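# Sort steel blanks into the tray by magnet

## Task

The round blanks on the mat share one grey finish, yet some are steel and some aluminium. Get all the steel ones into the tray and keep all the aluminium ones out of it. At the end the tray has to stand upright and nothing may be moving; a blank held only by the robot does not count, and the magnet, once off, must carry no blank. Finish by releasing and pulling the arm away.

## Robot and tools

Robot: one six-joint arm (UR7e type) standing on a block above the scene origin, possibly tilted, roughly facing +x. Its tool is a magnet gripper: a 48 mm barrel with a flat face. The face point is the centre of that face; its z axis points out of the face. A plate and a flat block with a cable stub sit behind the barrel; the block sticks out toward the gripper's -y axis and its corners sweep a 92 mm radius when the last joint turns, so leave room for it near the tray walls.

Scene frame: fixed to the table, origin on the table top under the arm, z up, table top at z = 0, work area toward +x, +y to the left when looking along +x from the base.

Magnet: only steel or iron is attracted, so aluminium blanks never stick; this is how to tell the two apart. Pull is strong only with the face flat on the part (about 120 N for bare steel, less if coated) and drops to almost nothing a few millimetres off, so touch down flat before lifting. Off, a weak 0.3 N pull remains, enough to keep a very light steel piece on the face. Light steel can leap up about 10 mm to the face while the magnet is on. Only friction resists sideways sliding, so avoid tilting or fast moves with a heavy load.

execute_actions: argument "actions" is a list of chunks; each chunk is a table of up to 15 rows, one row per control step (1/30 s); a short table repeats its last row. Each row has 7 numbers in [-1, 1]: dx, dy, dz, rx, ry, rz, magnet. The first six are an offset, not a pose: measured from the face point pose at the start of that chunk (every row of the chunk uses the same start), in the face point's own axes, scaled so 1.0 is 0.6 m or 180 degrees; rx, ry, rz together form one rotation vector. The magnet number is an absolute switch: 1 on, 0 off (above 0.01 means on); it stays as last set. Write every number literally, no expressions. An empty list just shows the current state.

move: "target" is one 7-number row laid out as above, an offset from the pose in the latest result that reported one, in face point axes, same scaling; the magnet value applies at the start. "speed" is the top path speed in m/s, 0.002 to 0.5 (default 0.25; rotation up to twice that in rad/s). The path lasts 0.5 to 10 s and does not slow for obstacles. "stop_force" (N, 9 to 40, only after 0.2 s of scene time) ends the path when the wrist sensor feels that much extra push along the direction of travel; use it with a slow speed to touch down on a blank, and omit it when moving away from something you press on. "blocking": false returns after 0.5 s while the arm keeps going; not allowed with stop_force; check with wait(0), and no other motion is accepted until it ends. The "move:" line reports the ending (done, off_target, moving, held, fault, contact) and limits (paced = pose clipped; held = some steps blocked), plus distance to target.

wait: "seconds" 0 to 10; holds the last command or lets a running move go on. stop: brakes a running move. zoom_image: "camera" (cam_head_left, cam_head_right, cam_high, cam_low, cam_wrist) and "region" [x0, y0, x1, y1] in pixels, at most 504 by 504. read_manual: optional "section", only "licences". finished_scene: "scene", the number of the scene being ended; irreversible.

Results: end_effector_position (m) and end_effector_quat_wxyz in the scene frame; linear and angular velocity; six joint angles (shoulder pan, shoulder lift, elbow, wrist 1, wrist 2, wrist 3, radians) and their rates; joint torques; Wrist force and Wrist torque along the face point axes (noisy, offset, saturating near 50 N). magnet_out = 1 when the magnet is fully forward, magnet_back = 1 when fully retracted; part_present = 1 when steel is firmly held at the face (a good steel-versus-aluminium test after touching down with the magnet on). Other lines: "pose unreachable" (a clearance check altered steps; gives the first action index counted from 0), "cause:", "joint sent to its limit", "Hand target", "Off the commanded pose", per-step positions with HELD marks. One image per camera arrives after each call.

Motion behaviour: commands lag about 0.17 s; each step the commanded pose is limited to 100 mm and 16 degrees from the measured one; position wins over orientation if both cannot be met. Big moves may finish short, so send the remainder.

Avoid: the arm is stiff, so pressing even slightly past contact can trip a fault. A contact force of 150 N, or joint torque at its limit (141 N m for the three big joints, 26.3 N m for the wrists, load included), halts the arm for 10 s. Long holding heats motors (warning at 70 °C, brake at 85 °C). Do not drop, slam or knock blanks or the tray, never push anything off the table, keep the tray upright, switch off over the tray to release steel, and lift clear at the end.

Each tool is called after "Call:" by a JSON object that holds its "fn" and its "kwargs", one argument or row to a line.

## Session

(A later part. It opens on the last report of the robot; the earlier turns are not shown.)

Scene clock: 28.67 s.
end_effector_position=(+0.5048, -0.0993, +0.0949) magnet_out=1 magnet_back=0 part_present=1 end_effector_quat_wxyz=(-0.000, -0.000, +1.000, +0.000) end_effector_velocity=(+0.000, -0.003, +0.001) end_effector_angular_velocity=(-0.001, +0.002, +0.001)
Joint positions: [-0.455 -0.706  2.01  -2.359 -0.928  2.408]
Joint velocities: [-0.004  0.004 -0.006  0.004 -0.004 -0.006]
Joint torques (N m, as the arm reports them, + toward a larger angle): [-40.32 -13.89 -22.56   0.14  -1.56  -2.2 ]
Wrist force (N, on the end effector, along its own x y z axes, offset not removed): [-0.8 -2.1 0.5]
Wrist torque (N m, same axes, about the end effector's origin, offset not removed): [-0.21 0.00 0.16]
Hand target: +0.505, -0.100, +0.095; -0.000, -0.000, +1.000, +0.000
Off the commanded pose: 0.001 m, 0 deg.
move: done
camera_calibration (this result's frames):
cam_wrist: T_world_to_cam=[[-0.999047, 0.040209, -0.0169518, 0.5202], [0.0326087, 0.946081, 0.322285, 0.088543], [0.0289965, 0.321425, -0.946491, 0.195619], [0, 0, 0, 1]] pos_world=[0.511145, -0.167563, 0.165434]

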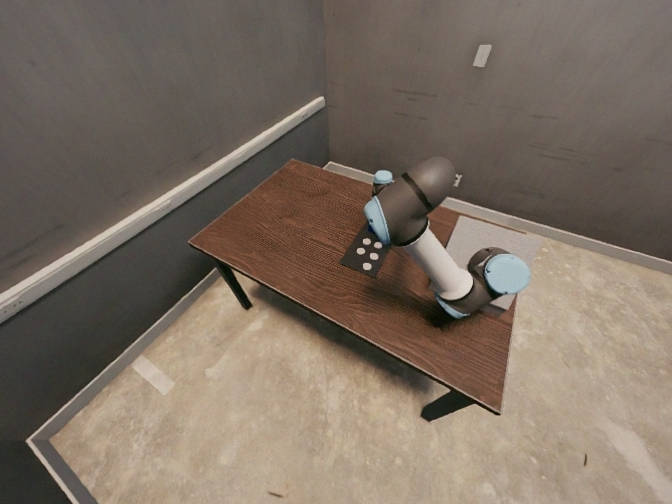

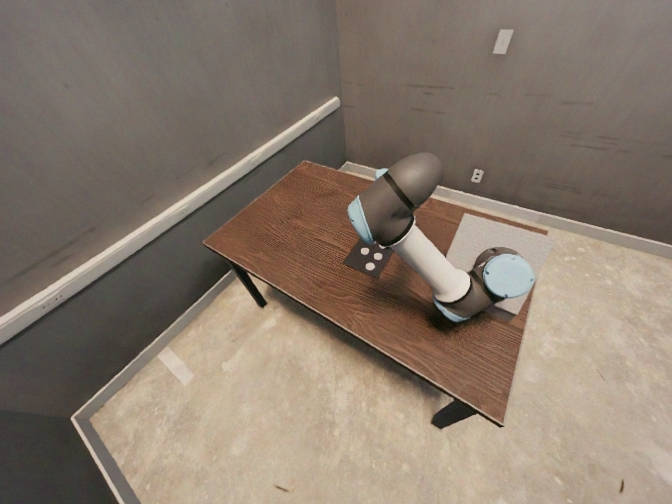

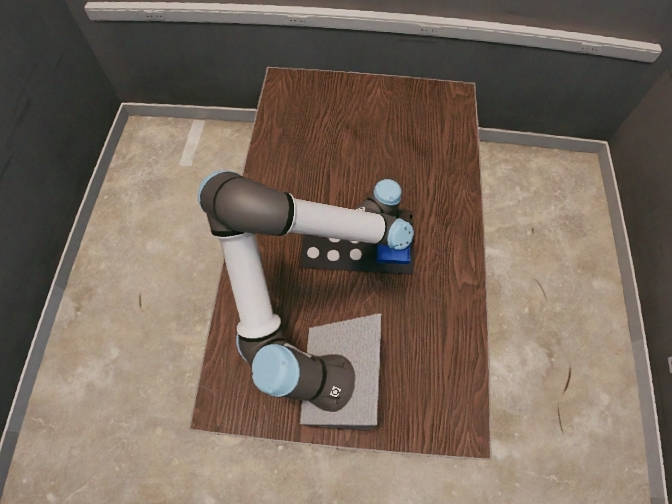

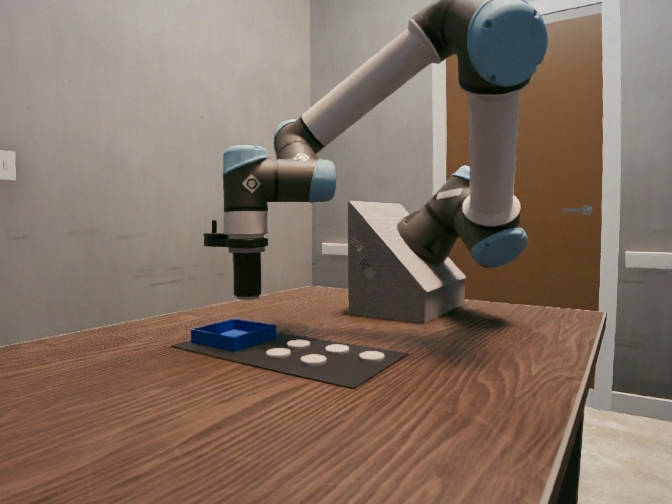

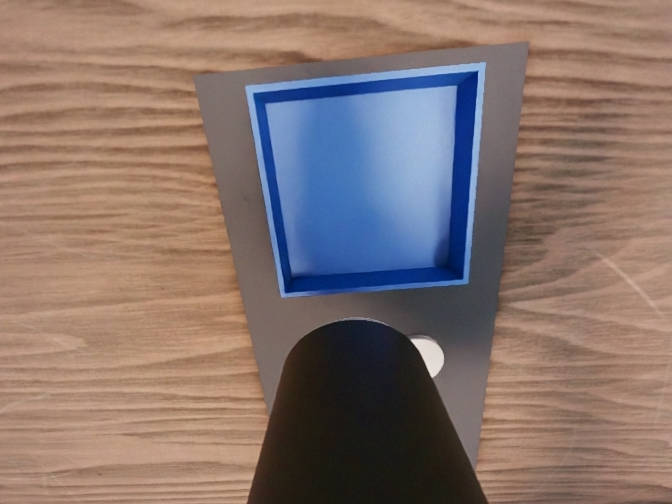

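Call:
{"fn": "execute_actions", "kwargs": {
  "actions": []
}}

Scene clock: 35.37 s.
end_effector_position=(+0.5048, -0.0996, +0.0950) magnet_out=1 magnet_back=0 part_present=1 end_effector_quat_wxyz=(-0.000, -0.000, +1.000, +0.000) end_effector_velocity=(+0.001, -0.000, +0.001) end_effector_angular_velocity=(-0.001, -0.002, +0.001)
Joint positions: [-0.455 -0.705  2.009 -2.358 -0.928  2.407]
Joint velocities: [-0.001 -0.    -0.002 -0.    -0.    -0.   ]
Joint torques (N m, as the arm reports them, + toward a larger angle): [-39.23 -14.78 -22.55   0.28  -1.59  -1.94]
Wrist force (N, on the end effector, along its own x y z axes, offset not removed): [-3.2 1.0 -1.3]
Wrist torque (N m, same axes, about the end effector's origin, offset not removed): [0.13 0.18 -0.10]
Hand target: +0.505, -0.100, +0.095; -0.000, -0.000, +1.000, +0.000
Off the commanded pose: 0.001 m, 0 deg.
camera_calibration (this result's frames):
cam_wrist: T_world_to_cam=[[-0.999052, 0.0401496, -0.0168164, 0.520232], [0.0325939, 0.946057, 0.322356, 0.0888054], [0.0288517, 0.321502, -0.946469, 0.195893], [0, 0, 0, 1]] pos_world=[0.511193, -0.167882, 0.165528]

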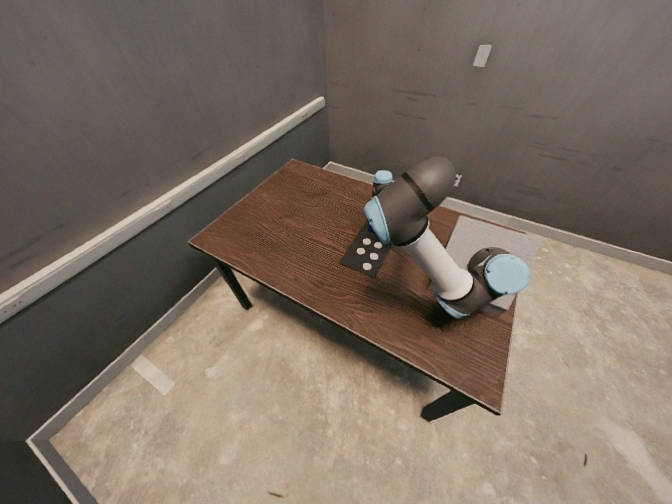

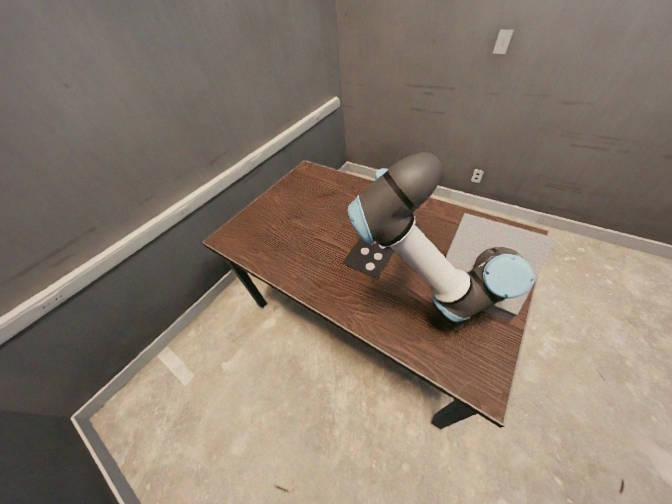

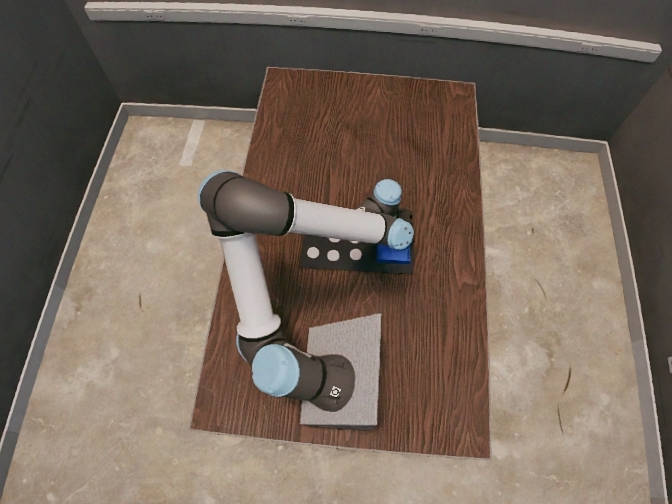

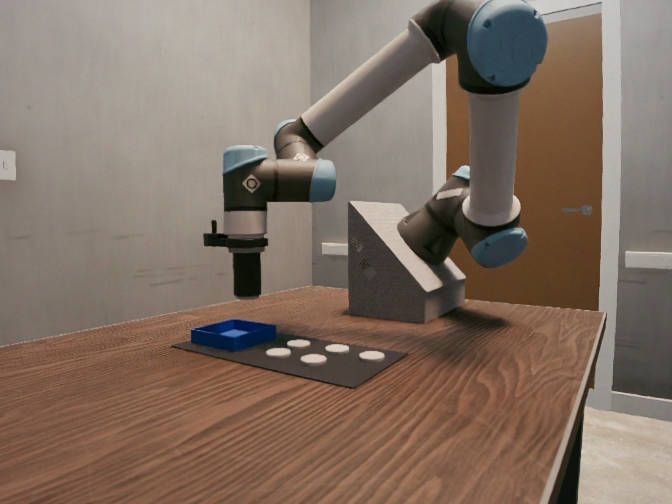

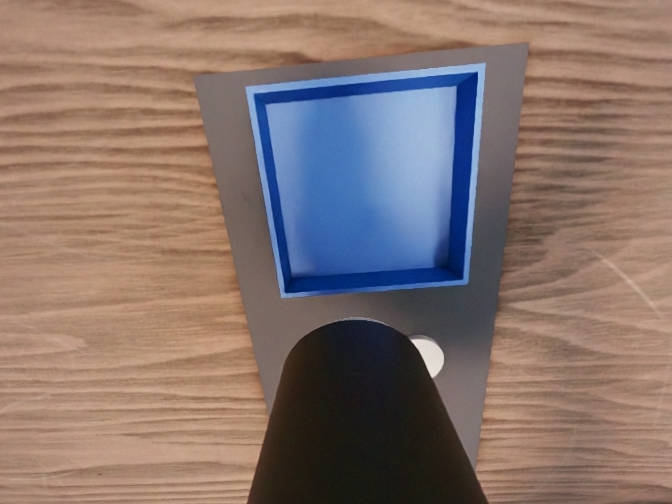

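Call:
{"fn": "move", "kwargs": {
  "target": [-0.0145, -0.1215, 0.1383, 0, 0, 0, 1],
  "speed": 0.15
}}

Scene clock: 38.50 s.
end_effector_position=(+0.5133, -0.1722, +0.0122) magnet_out=1 magnet_back=0 part_present=1 end_effector_quat_wxyz=(-0.000, -0.000, +1.000, +0.000) end_effector_velocity=(+0.001, -0.002, -0.001) end_effector_angular_velocity=(+0.001, -0.004, -0.001)
Joint positions: [-0.434 -0.427  1.887 -2.529 -0.917  2.431]
Joint velocities: [-0.001  0.006 -0.005 -0.003  0.003  0.001]
Joint torques (N m, as the arm reports them, + toward a larger angle): [-28.5  -18.98 -19.03  -5.38   1.76   1.94]
Wrist force (N, on the end effector, along its own x y z axes, offset not removed): [-4.0 -0.5 2.0]
Wrist torque (N m, same axes, about the end effector's origin, offset not removed): [0.00 0.26 -0.07]
Hand target: +0.513, -0.172, +0.012; -0.000, -0.000, +1.000, +0.000
Off the commanded pose: 0.000 m, 0 deg.
move: done
camera_calibration (this result's frames):
cam_wrist: T_world_to_cam=[[-0.999052, 0.0401473, -0.0168223, 0.530267], [0.0325907, 0.946069, 0.322323, 0.183931], [0.0288554, 0.321469, -0.94648, 0.140603], [0, 0, 0, 1]] pos_world=[0.519713, -0.240499, 0.0827136]

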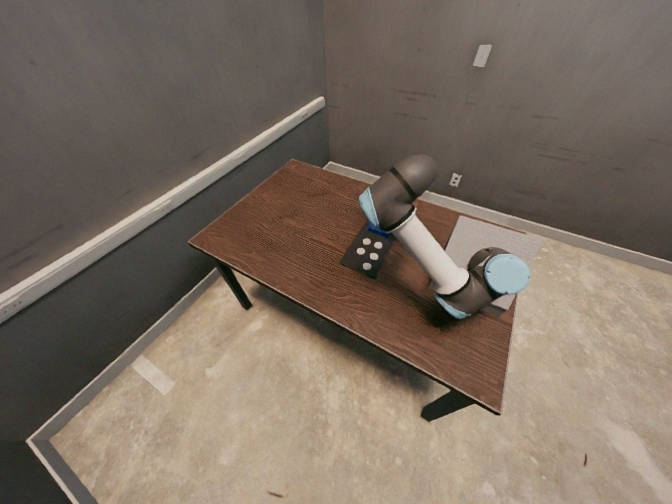

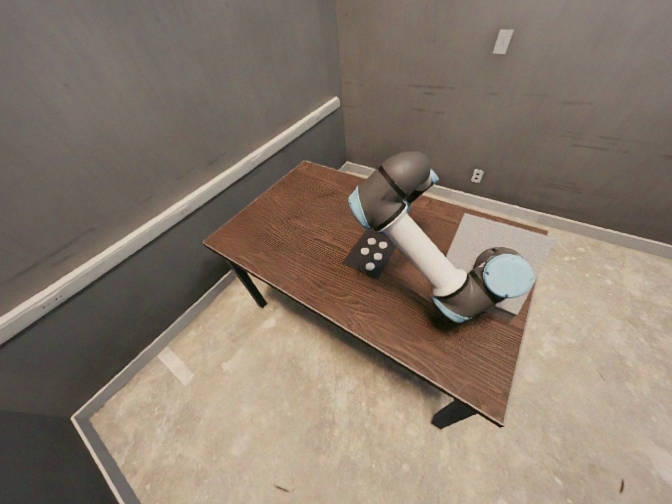

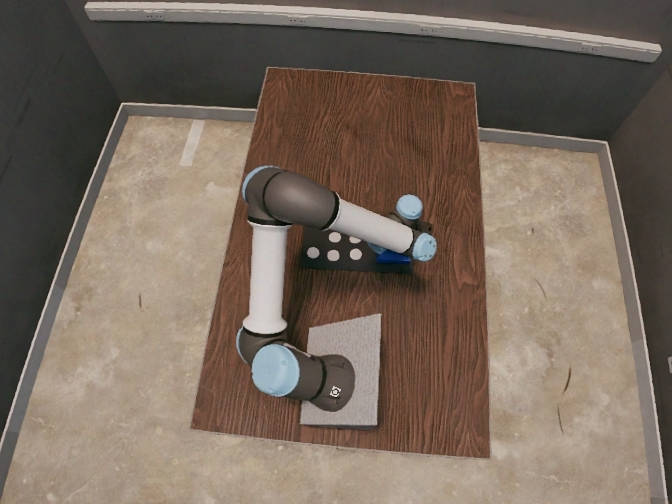

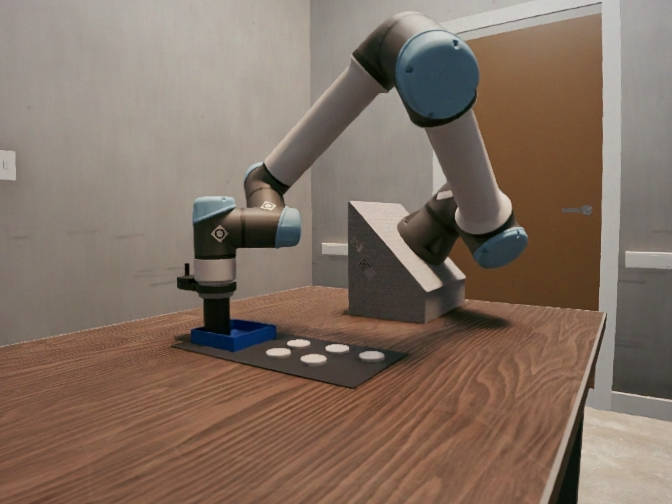

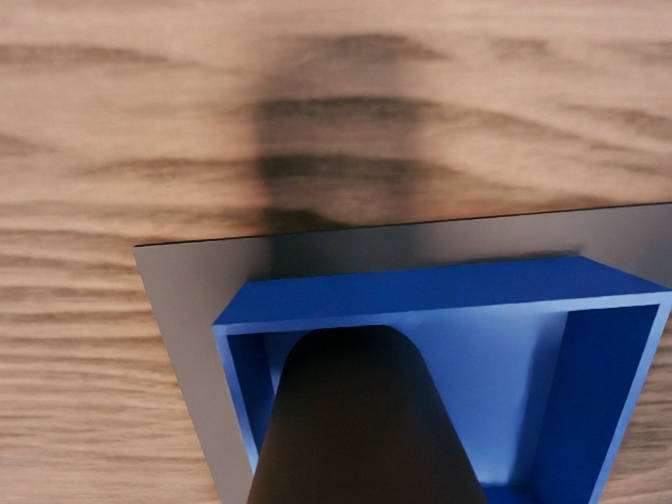

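Call:
{"fn": "move", "kwargs": {
  "target": [-0.003, 0.14, -0.068, 0, 0, 0, 0],
  "speed": 0.2
}}

Scene clock: 40.83 s.
end_effector_position=(+0.5153, -0.0885, +0.0529) magnet_out=0 magnet_back=1 part_present=0 end_effector_quat_wxyz=(-0.000, -0.000, +1.000, +0.000) end_effector_velocity=(-0.000, +0.002, +0.001) end_effector_angular_velocity=(-0.001, +0.000, +0.001)
Joint positions: [-0.382 -0.642  1.998 -2.461 -0.893  2.49 ]
Joint velocities: [ 0.001 -0.005  0.002  0.002 -0.     0.001]
Joint torques (N m, as the arm reports them, + toward a larger angle): [-26.94 -43.97  -7.68  -0.02   1.78   2.21]
Wrist force (N, on the end effector, along its own x y z axes, offset not removed): [1.3 2.1 0.0]
Wrist torque (N m, same axes, about the end effector's origin, offset not removed): [0.12 -0.29 -0.02]
Hand target: +0.515, -0.088, +0.053; -0.000, -0.000, +1.000, +0.000
Off the commanded pose: 0.000 m, 0 deg.
move: done
camera_calibration (this result's frames):
cam_wrist: T_world_to_cam=[[-0.999051, 0.0401707, -0.0168597, 0.529517], [0.0326031, 0.946093, 0.32225, 0.0915723], [0.0288959, 0.321394, -0.946505, 0.152179], [0, 0, 0, 1]] pos_world=[0.521632, -0.156817, 0.123457]

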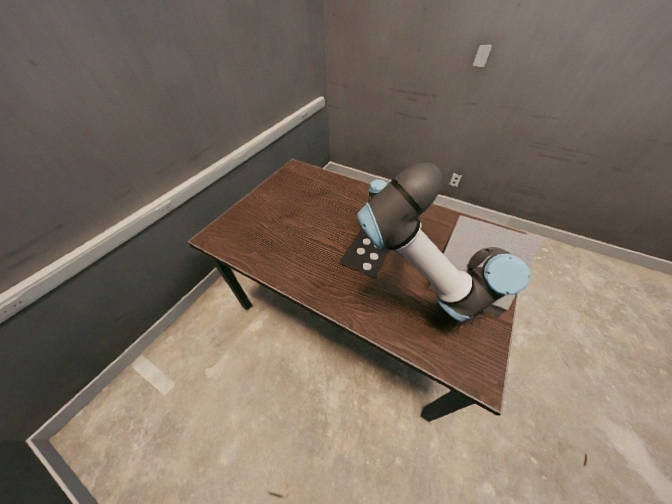

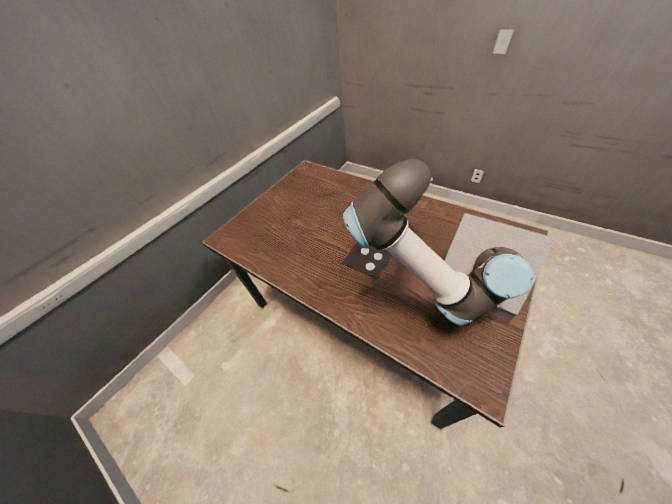

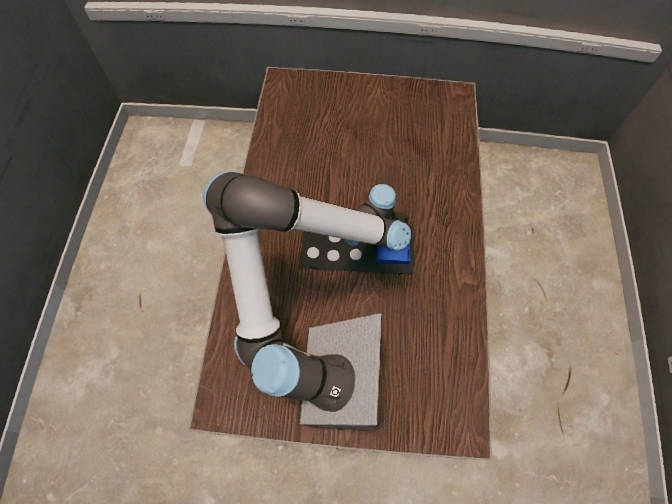

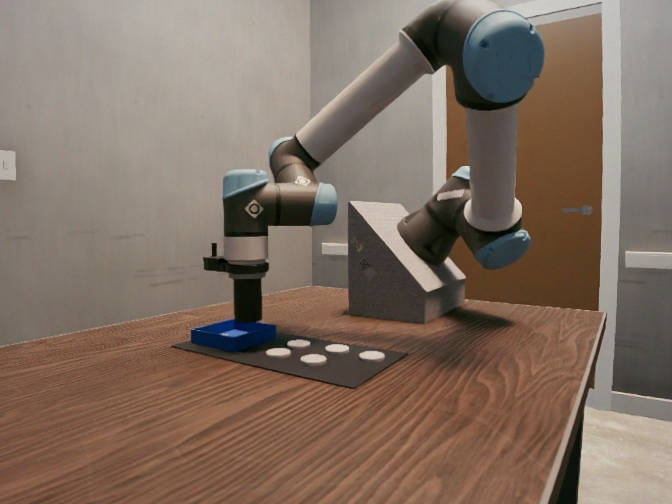

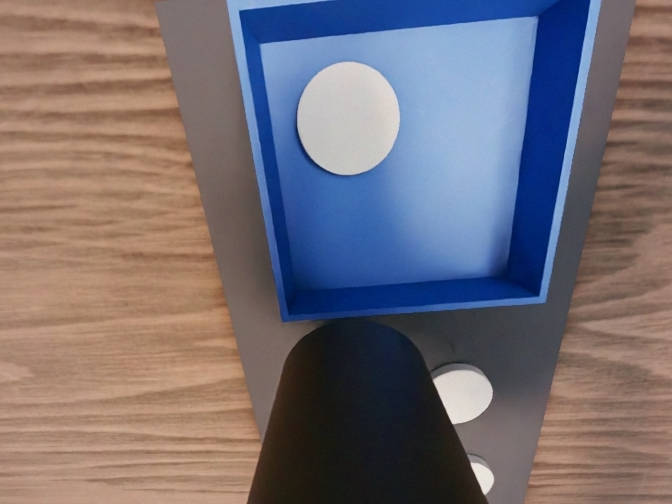

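Placed. Now I.

Call:
{"fn": "move", "kwargs": {
  "target": [-0.002, 0.1125, 0.0727, 0, 0, 0, 0],
  "speed": 0.15
}}

Call:
{"fn": "execute_actions", "kwargs": {
  "actions": [
    [[0,0,0,0,0,0,1],[0,0,0,0,0,0,1],[0,0,0,0,0,0,1],[0,0,0,0,0,0,1],[0,0,0,0,0,0,1],[0,0,0,0,0,0,1],[0,0,-0.002,0,0,0,1],[0,0,-0.004,0,0,0,1],[0,0,-0.006,0,0,0,1],[0,0,-0.008,0,0,0,1]]
  ]
}}

Scene clock: 44.27 s.
end_effector_position=(+0.5165, -0.0213, +0.0095) magnet_out=0 magnet_back=1 part_present=0 end_effector_quat_wxyz=(-0.000, -0.000, +1.000, +0.000) end_effector_velocity=(+0.000, +0.002, -0.001) end_effector_angular_velocity=(-0.002, -0.001, -0.001)
Joint positions: [-0.24  -0.671  2.049 -2.594 -0.837  2.66 ]
Joint velocities: [ 0.004 -0.001  0.    -0.006 -0.     0.008]
Joint torques (N m, as the arm reports them, + toward a larger angle): [-27.97 -41.44  -4.97  -5.     1.84   2.07]
Wrist force (N, on the end effector, along its own x y z axes, offset not removed): [0.6 2.3 0.1]
Wrist torque (N m, same axes, about the end effector's origin, offset not removed): [0.28 0.05 0.07]
Hand target: +0.517, -0.021, +0.009; -0.000, -0.000, +1.000, -0.000
Off the commanded pose: 0.000 m, 0 deg.
move: done
camera_calibration (this result's frames):
cam_wrist: T_world_to_cam=[[-0.999052, 0.0401483, -0.0168439, 0.527355], [0.0325899, 0.946126, 0.322154, 0.0419465], [0.0288704, 0.3213, -0.946537, 0.0895327], [0, 0, 0, 1]] pos_world=[0.522903, -0.0896259, 0.0801155]

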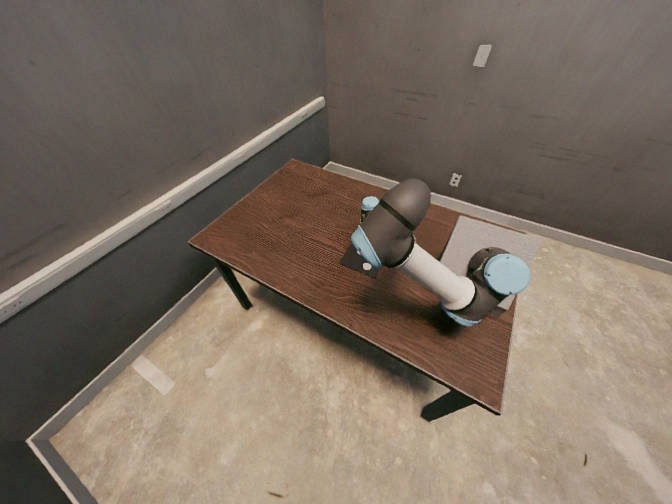

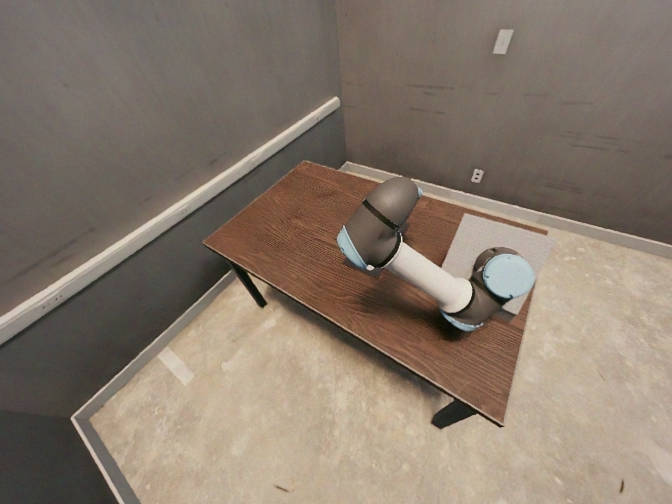

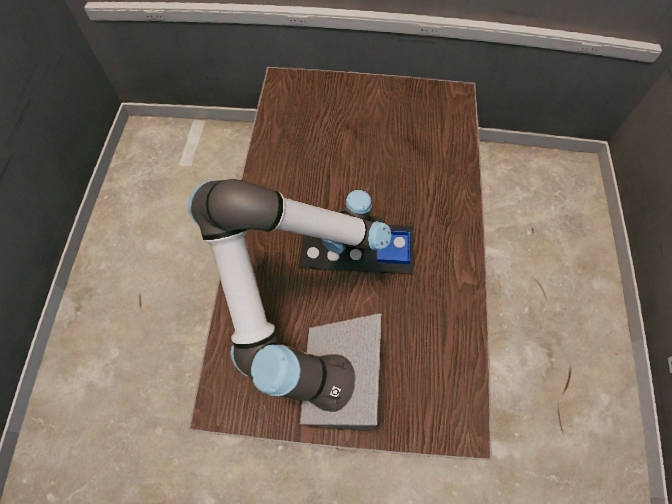

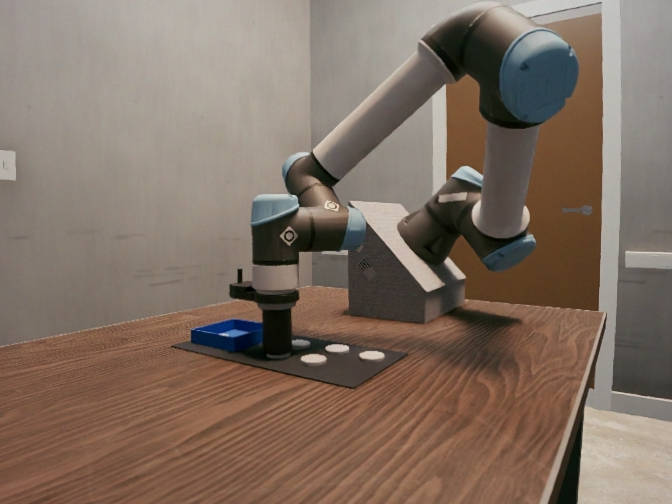

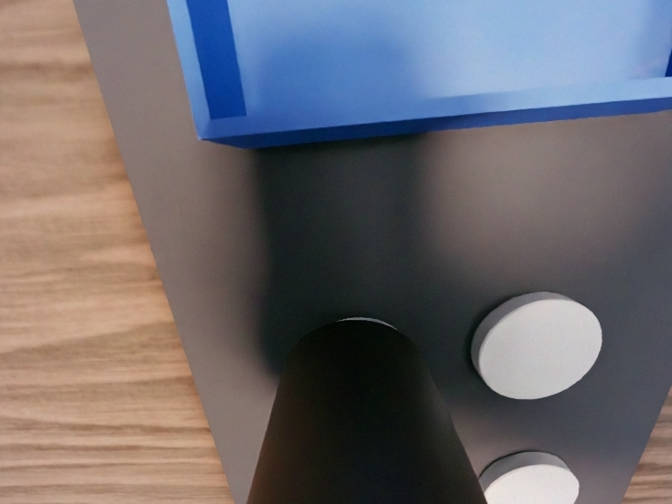

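Scene clock: 44.77 s.
end_effector_position=(+0.5165, -0.0213, +0.0133) magnet_out=1 magnet_back=0 part_present=0 end_effector_quat_wxyz=(-0.000, -0.000, +1.000, +0.000) end_effector_velocity=(-0.000, -0.000, +0.009) end_effector_angular_velocity=(+0.001, +0.001, -0.001)
Joint positions: [-0.245 -0.678  2.05  -2.584 -0.838  2.654]
Joint velocities: [-0.012 -0.018  0.003  0.026 -0.004 -0.015]
Joint torques (N m, as the arm reports them, + toward a larger angle): [-40.55 -40.79  -5.07   0.5   -1.51  -2.33]
Wrist force (N, on the end effector, along its own x y z axes, offset not removed): [-2.4 0.0 -3.0]
Wrist torque (N m, same axes, about the end effector's origin, offset not removed): [0.17 0.17 0.19]
Hand target: +0.517, -0.021, +0.014; -0.000, -0.000, +1.000, +0.000
Off the commanded pose: 0.001 m, 0 deg.
Step readings (end_effector_position):
0: (+0.5165, -0.0213, +0.0095)
1: (+0.5165, -0.0213, +0.0095)
2: (+0.5165, -0.0212, +0.0095)
4: (+0.5165, -0.0212, +0.0095)
8: (+0.5166, -0.0212, +0.0096)
15: end_effector_position above
camera_calibration (this result's frames):
cam_wrist: T_world_to_cam=[[-0.999051, 0.0401336, -0.0169269, 0.527432], [0.0325485, 0.946118, 0.322181, 0.0407375], [0.0289452, 0.321324, -0.946527, 0.0930395], [0, 0, 0, 1]] pos_world=[0.522912, -0.0896061, 0.0838674]

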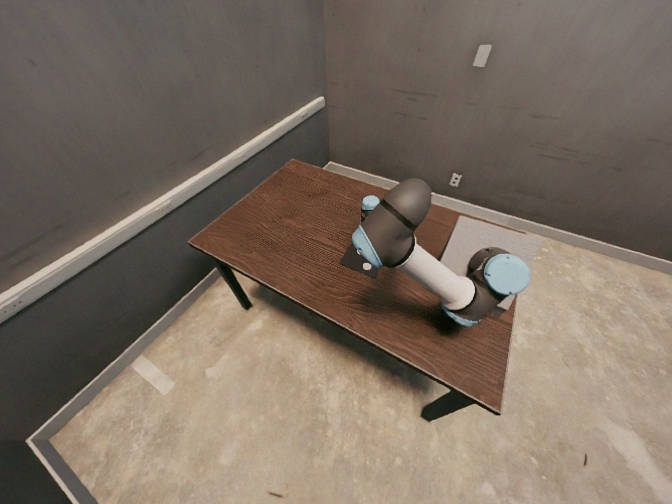

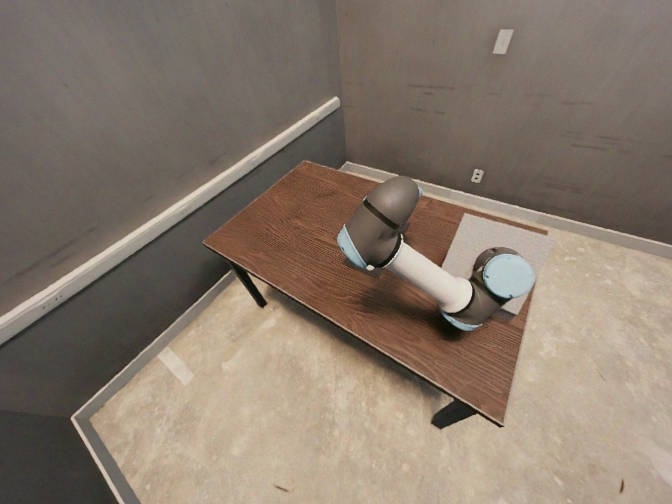

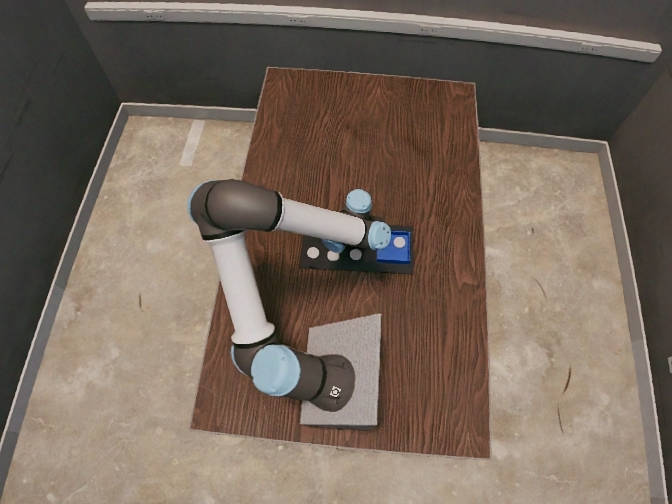

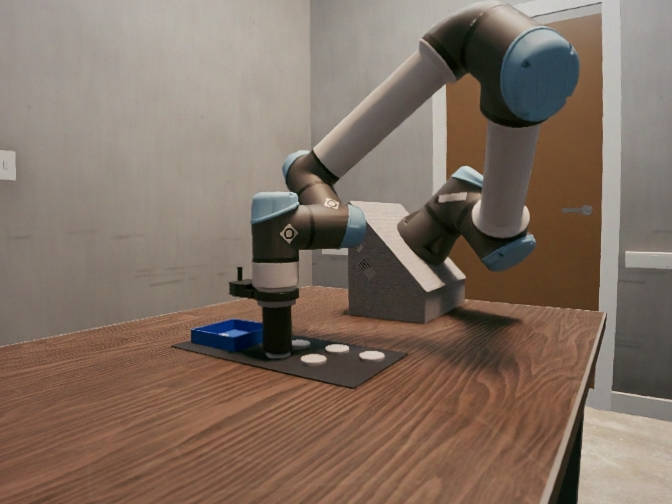

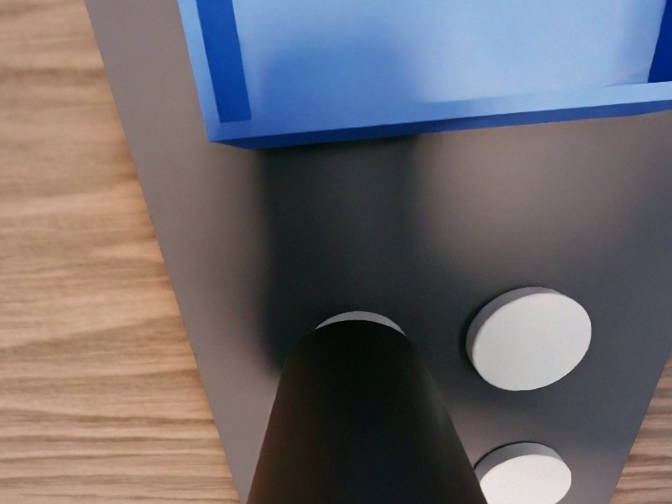

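Call:
{"fn": "move", "kwargs": {
  "target": [0.0058, 0.1172, 0.0067, 0, 0, 0, 0],
  "speed": 0.15
}}

Call:
{"fn": "execute_actions", "kwargs": {
  "actions": [
    [[0,0,0,0,0,0,1],[0,0,0,0,0,0,1],[0,0,0,0,0,0,1],[0,0,0,0,0,0,1],[0,0,0,0,0,0,1],[0,0,0,0,0,0,1],[0,0,-0.002,0,0,0,1],[0,0,-0.004,0,0,0,1],[0,0,-0.006,0,0,0,1],[0,0,-0.008,0,0,0,1]]
  ]
}}

Scene clock: 48.90 s.
end_effector_position=(+0.5132, +0.0486, +0.0094) magnet_out=0 magnet_back=1 part_present=0 end_effector_quat_wxyz=(-0.000, -0.000, +1.000, -0.000) end_effector_velocity=(+0.000, +0.003, -0.000) end_effector_angular_velocity=(+0.000, -0.001, +0.001)
Joint positions: [-0.148 -0.786  2.098 -2.609 -0.808  2.78 ]
Joint velocities: [ 0.005 -0.004  0.002 -0.004  0.002  0.006]
Joint torques (N m, as the arm reports them, + toward a larger angle): [-25.47 -38.58  -3.22  -5.1    1.73   2.37]
Wrist force (N, on the end effector, along its own x y z axes, offset not removed): [1.0 0.2 -0.1]
Wrist torque (N m, same axes, about the end effector's origin, offset not removed): [0.25 -0.17 0.06]
Hand target: +0.513, +0.049, +0.009; -0.000, -0.000, +1.000, -0.000
Off the commanded pose: 0.000 m, 0 deg.
move: done
camera_calibration (this result's frames):
cam_wrist: T_world_to_cam=[[-0.999051, 0.0401147, -0.0169762, 0.521209], [0.0325171, 0.946146, 0.322103, -0.0240352], [0.028983, 0.321246, -0.946552, 0.0669209], [0, 0, 0, 1]] pos_world=[0.519556, -0.0196653, 0.0799341]

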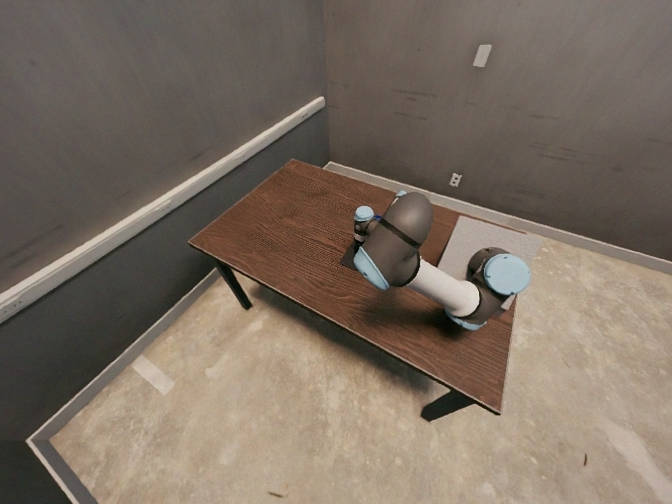

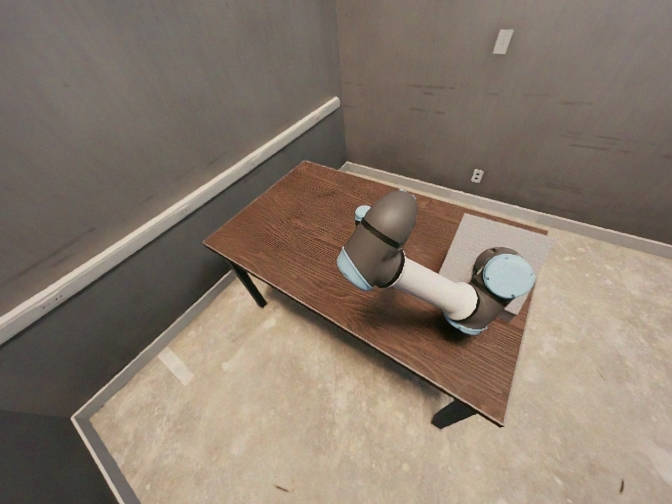

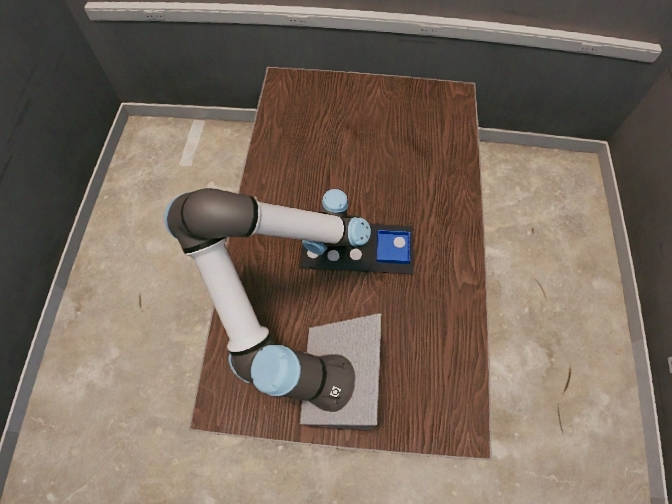

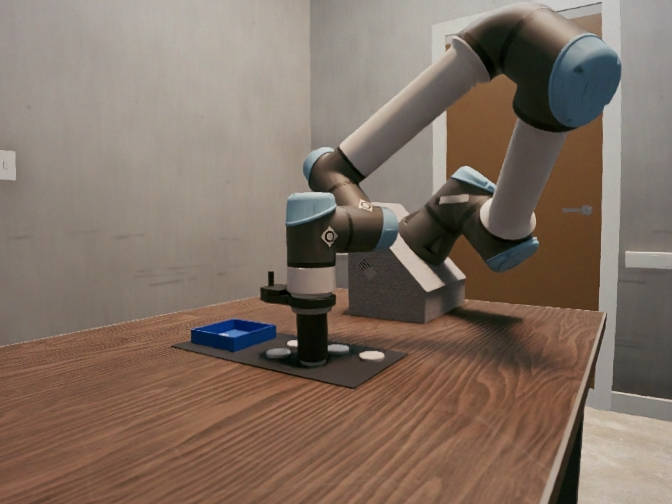

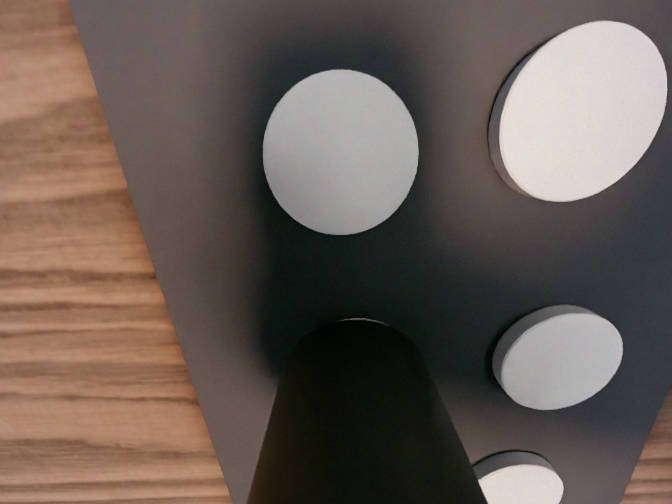

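Scene clock: 49.40 s.
end_effector_position=(+0.5132, +0.0487, +0.0131) magnet_out=1 magnet_back=0 part_present=1 end_effector_quat_wxyz=(-0.000, -0.000, +1.000, +0.000) end_effector_velocity=(+0.001, -0.000, +0.009) end_effector_angular_velocity=(-0.001, -0.001, +0.001)
Joint positions: [-0.153 -0.794  2.099 -2.598 -0.81   2.773]
Joint velocities: [-0.013 -0.019  0.002  0.027 -0.004 -0.016]
Joint torques (N m, as the arm reports them, + toward a larger angle): [-40.95 -40.42  -3.21   0.8   -1.65  -2.47]
Wrist force (N, on the end effector, along its own x y z axes, offset not removed): [-1.3 3.9 -2.5]
Wrist torque (N m, same axes, about the end effector's origin, offset not removed): [0.47 0.12 -0.04]
Hand target: +0.513, +0.049, +0.014; -0.000, -0.000, +1.000, -0.000
Off the commanded pose: 0.001 m, 0 deg.
Step readings (end_effector_position):
0: (+0.5132, +0.0486, +0.0094)
1: (+0.5132, +0.0487, +0.0094)
2: (+0.5132, +0.0487, +0.0094)
4: (+0.5132, +0.0487, +0.0094)
8: (+0.5132, +0.0487, +0.0095)
15: end_effector_position above
camera_calibration (this result's frames):
cam_wrist: T_world_to_cam=[[-0.99905, 0.0401044, -0.0170543, 0.521281], [0.0324807, 0.946131, 0.322152, -0.0252452], [0.0290553, 0.321292, -0.946534, 0.070416], [0, 0, 0, 1]] pos_world=[0.51956, -0.0196445, 0.083674]

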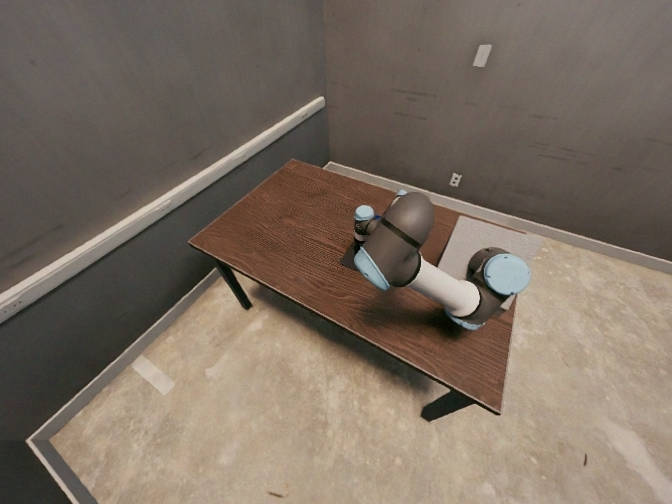

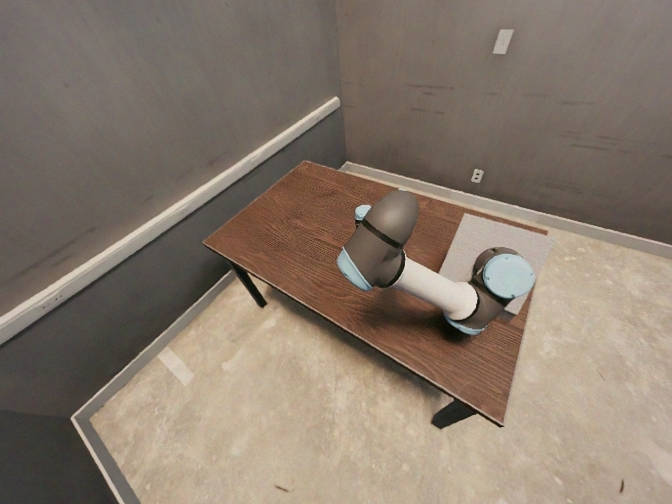

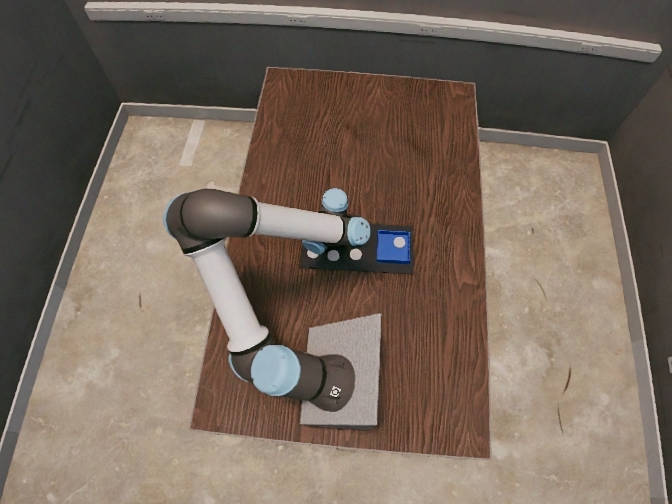

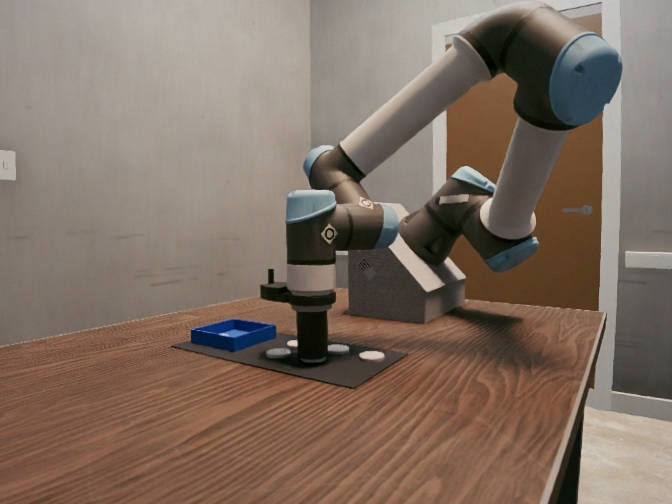

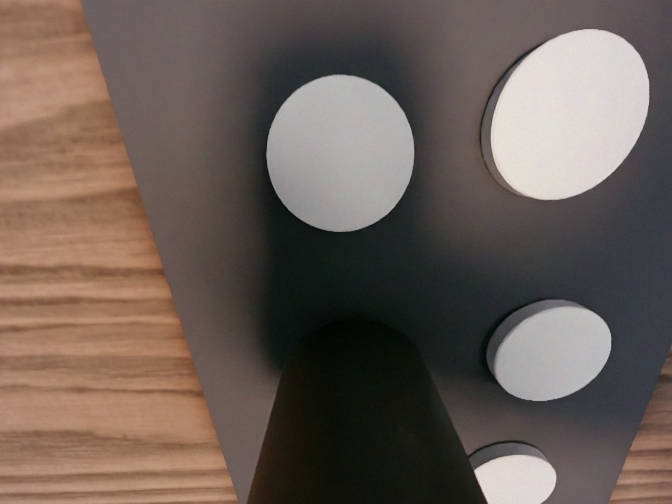

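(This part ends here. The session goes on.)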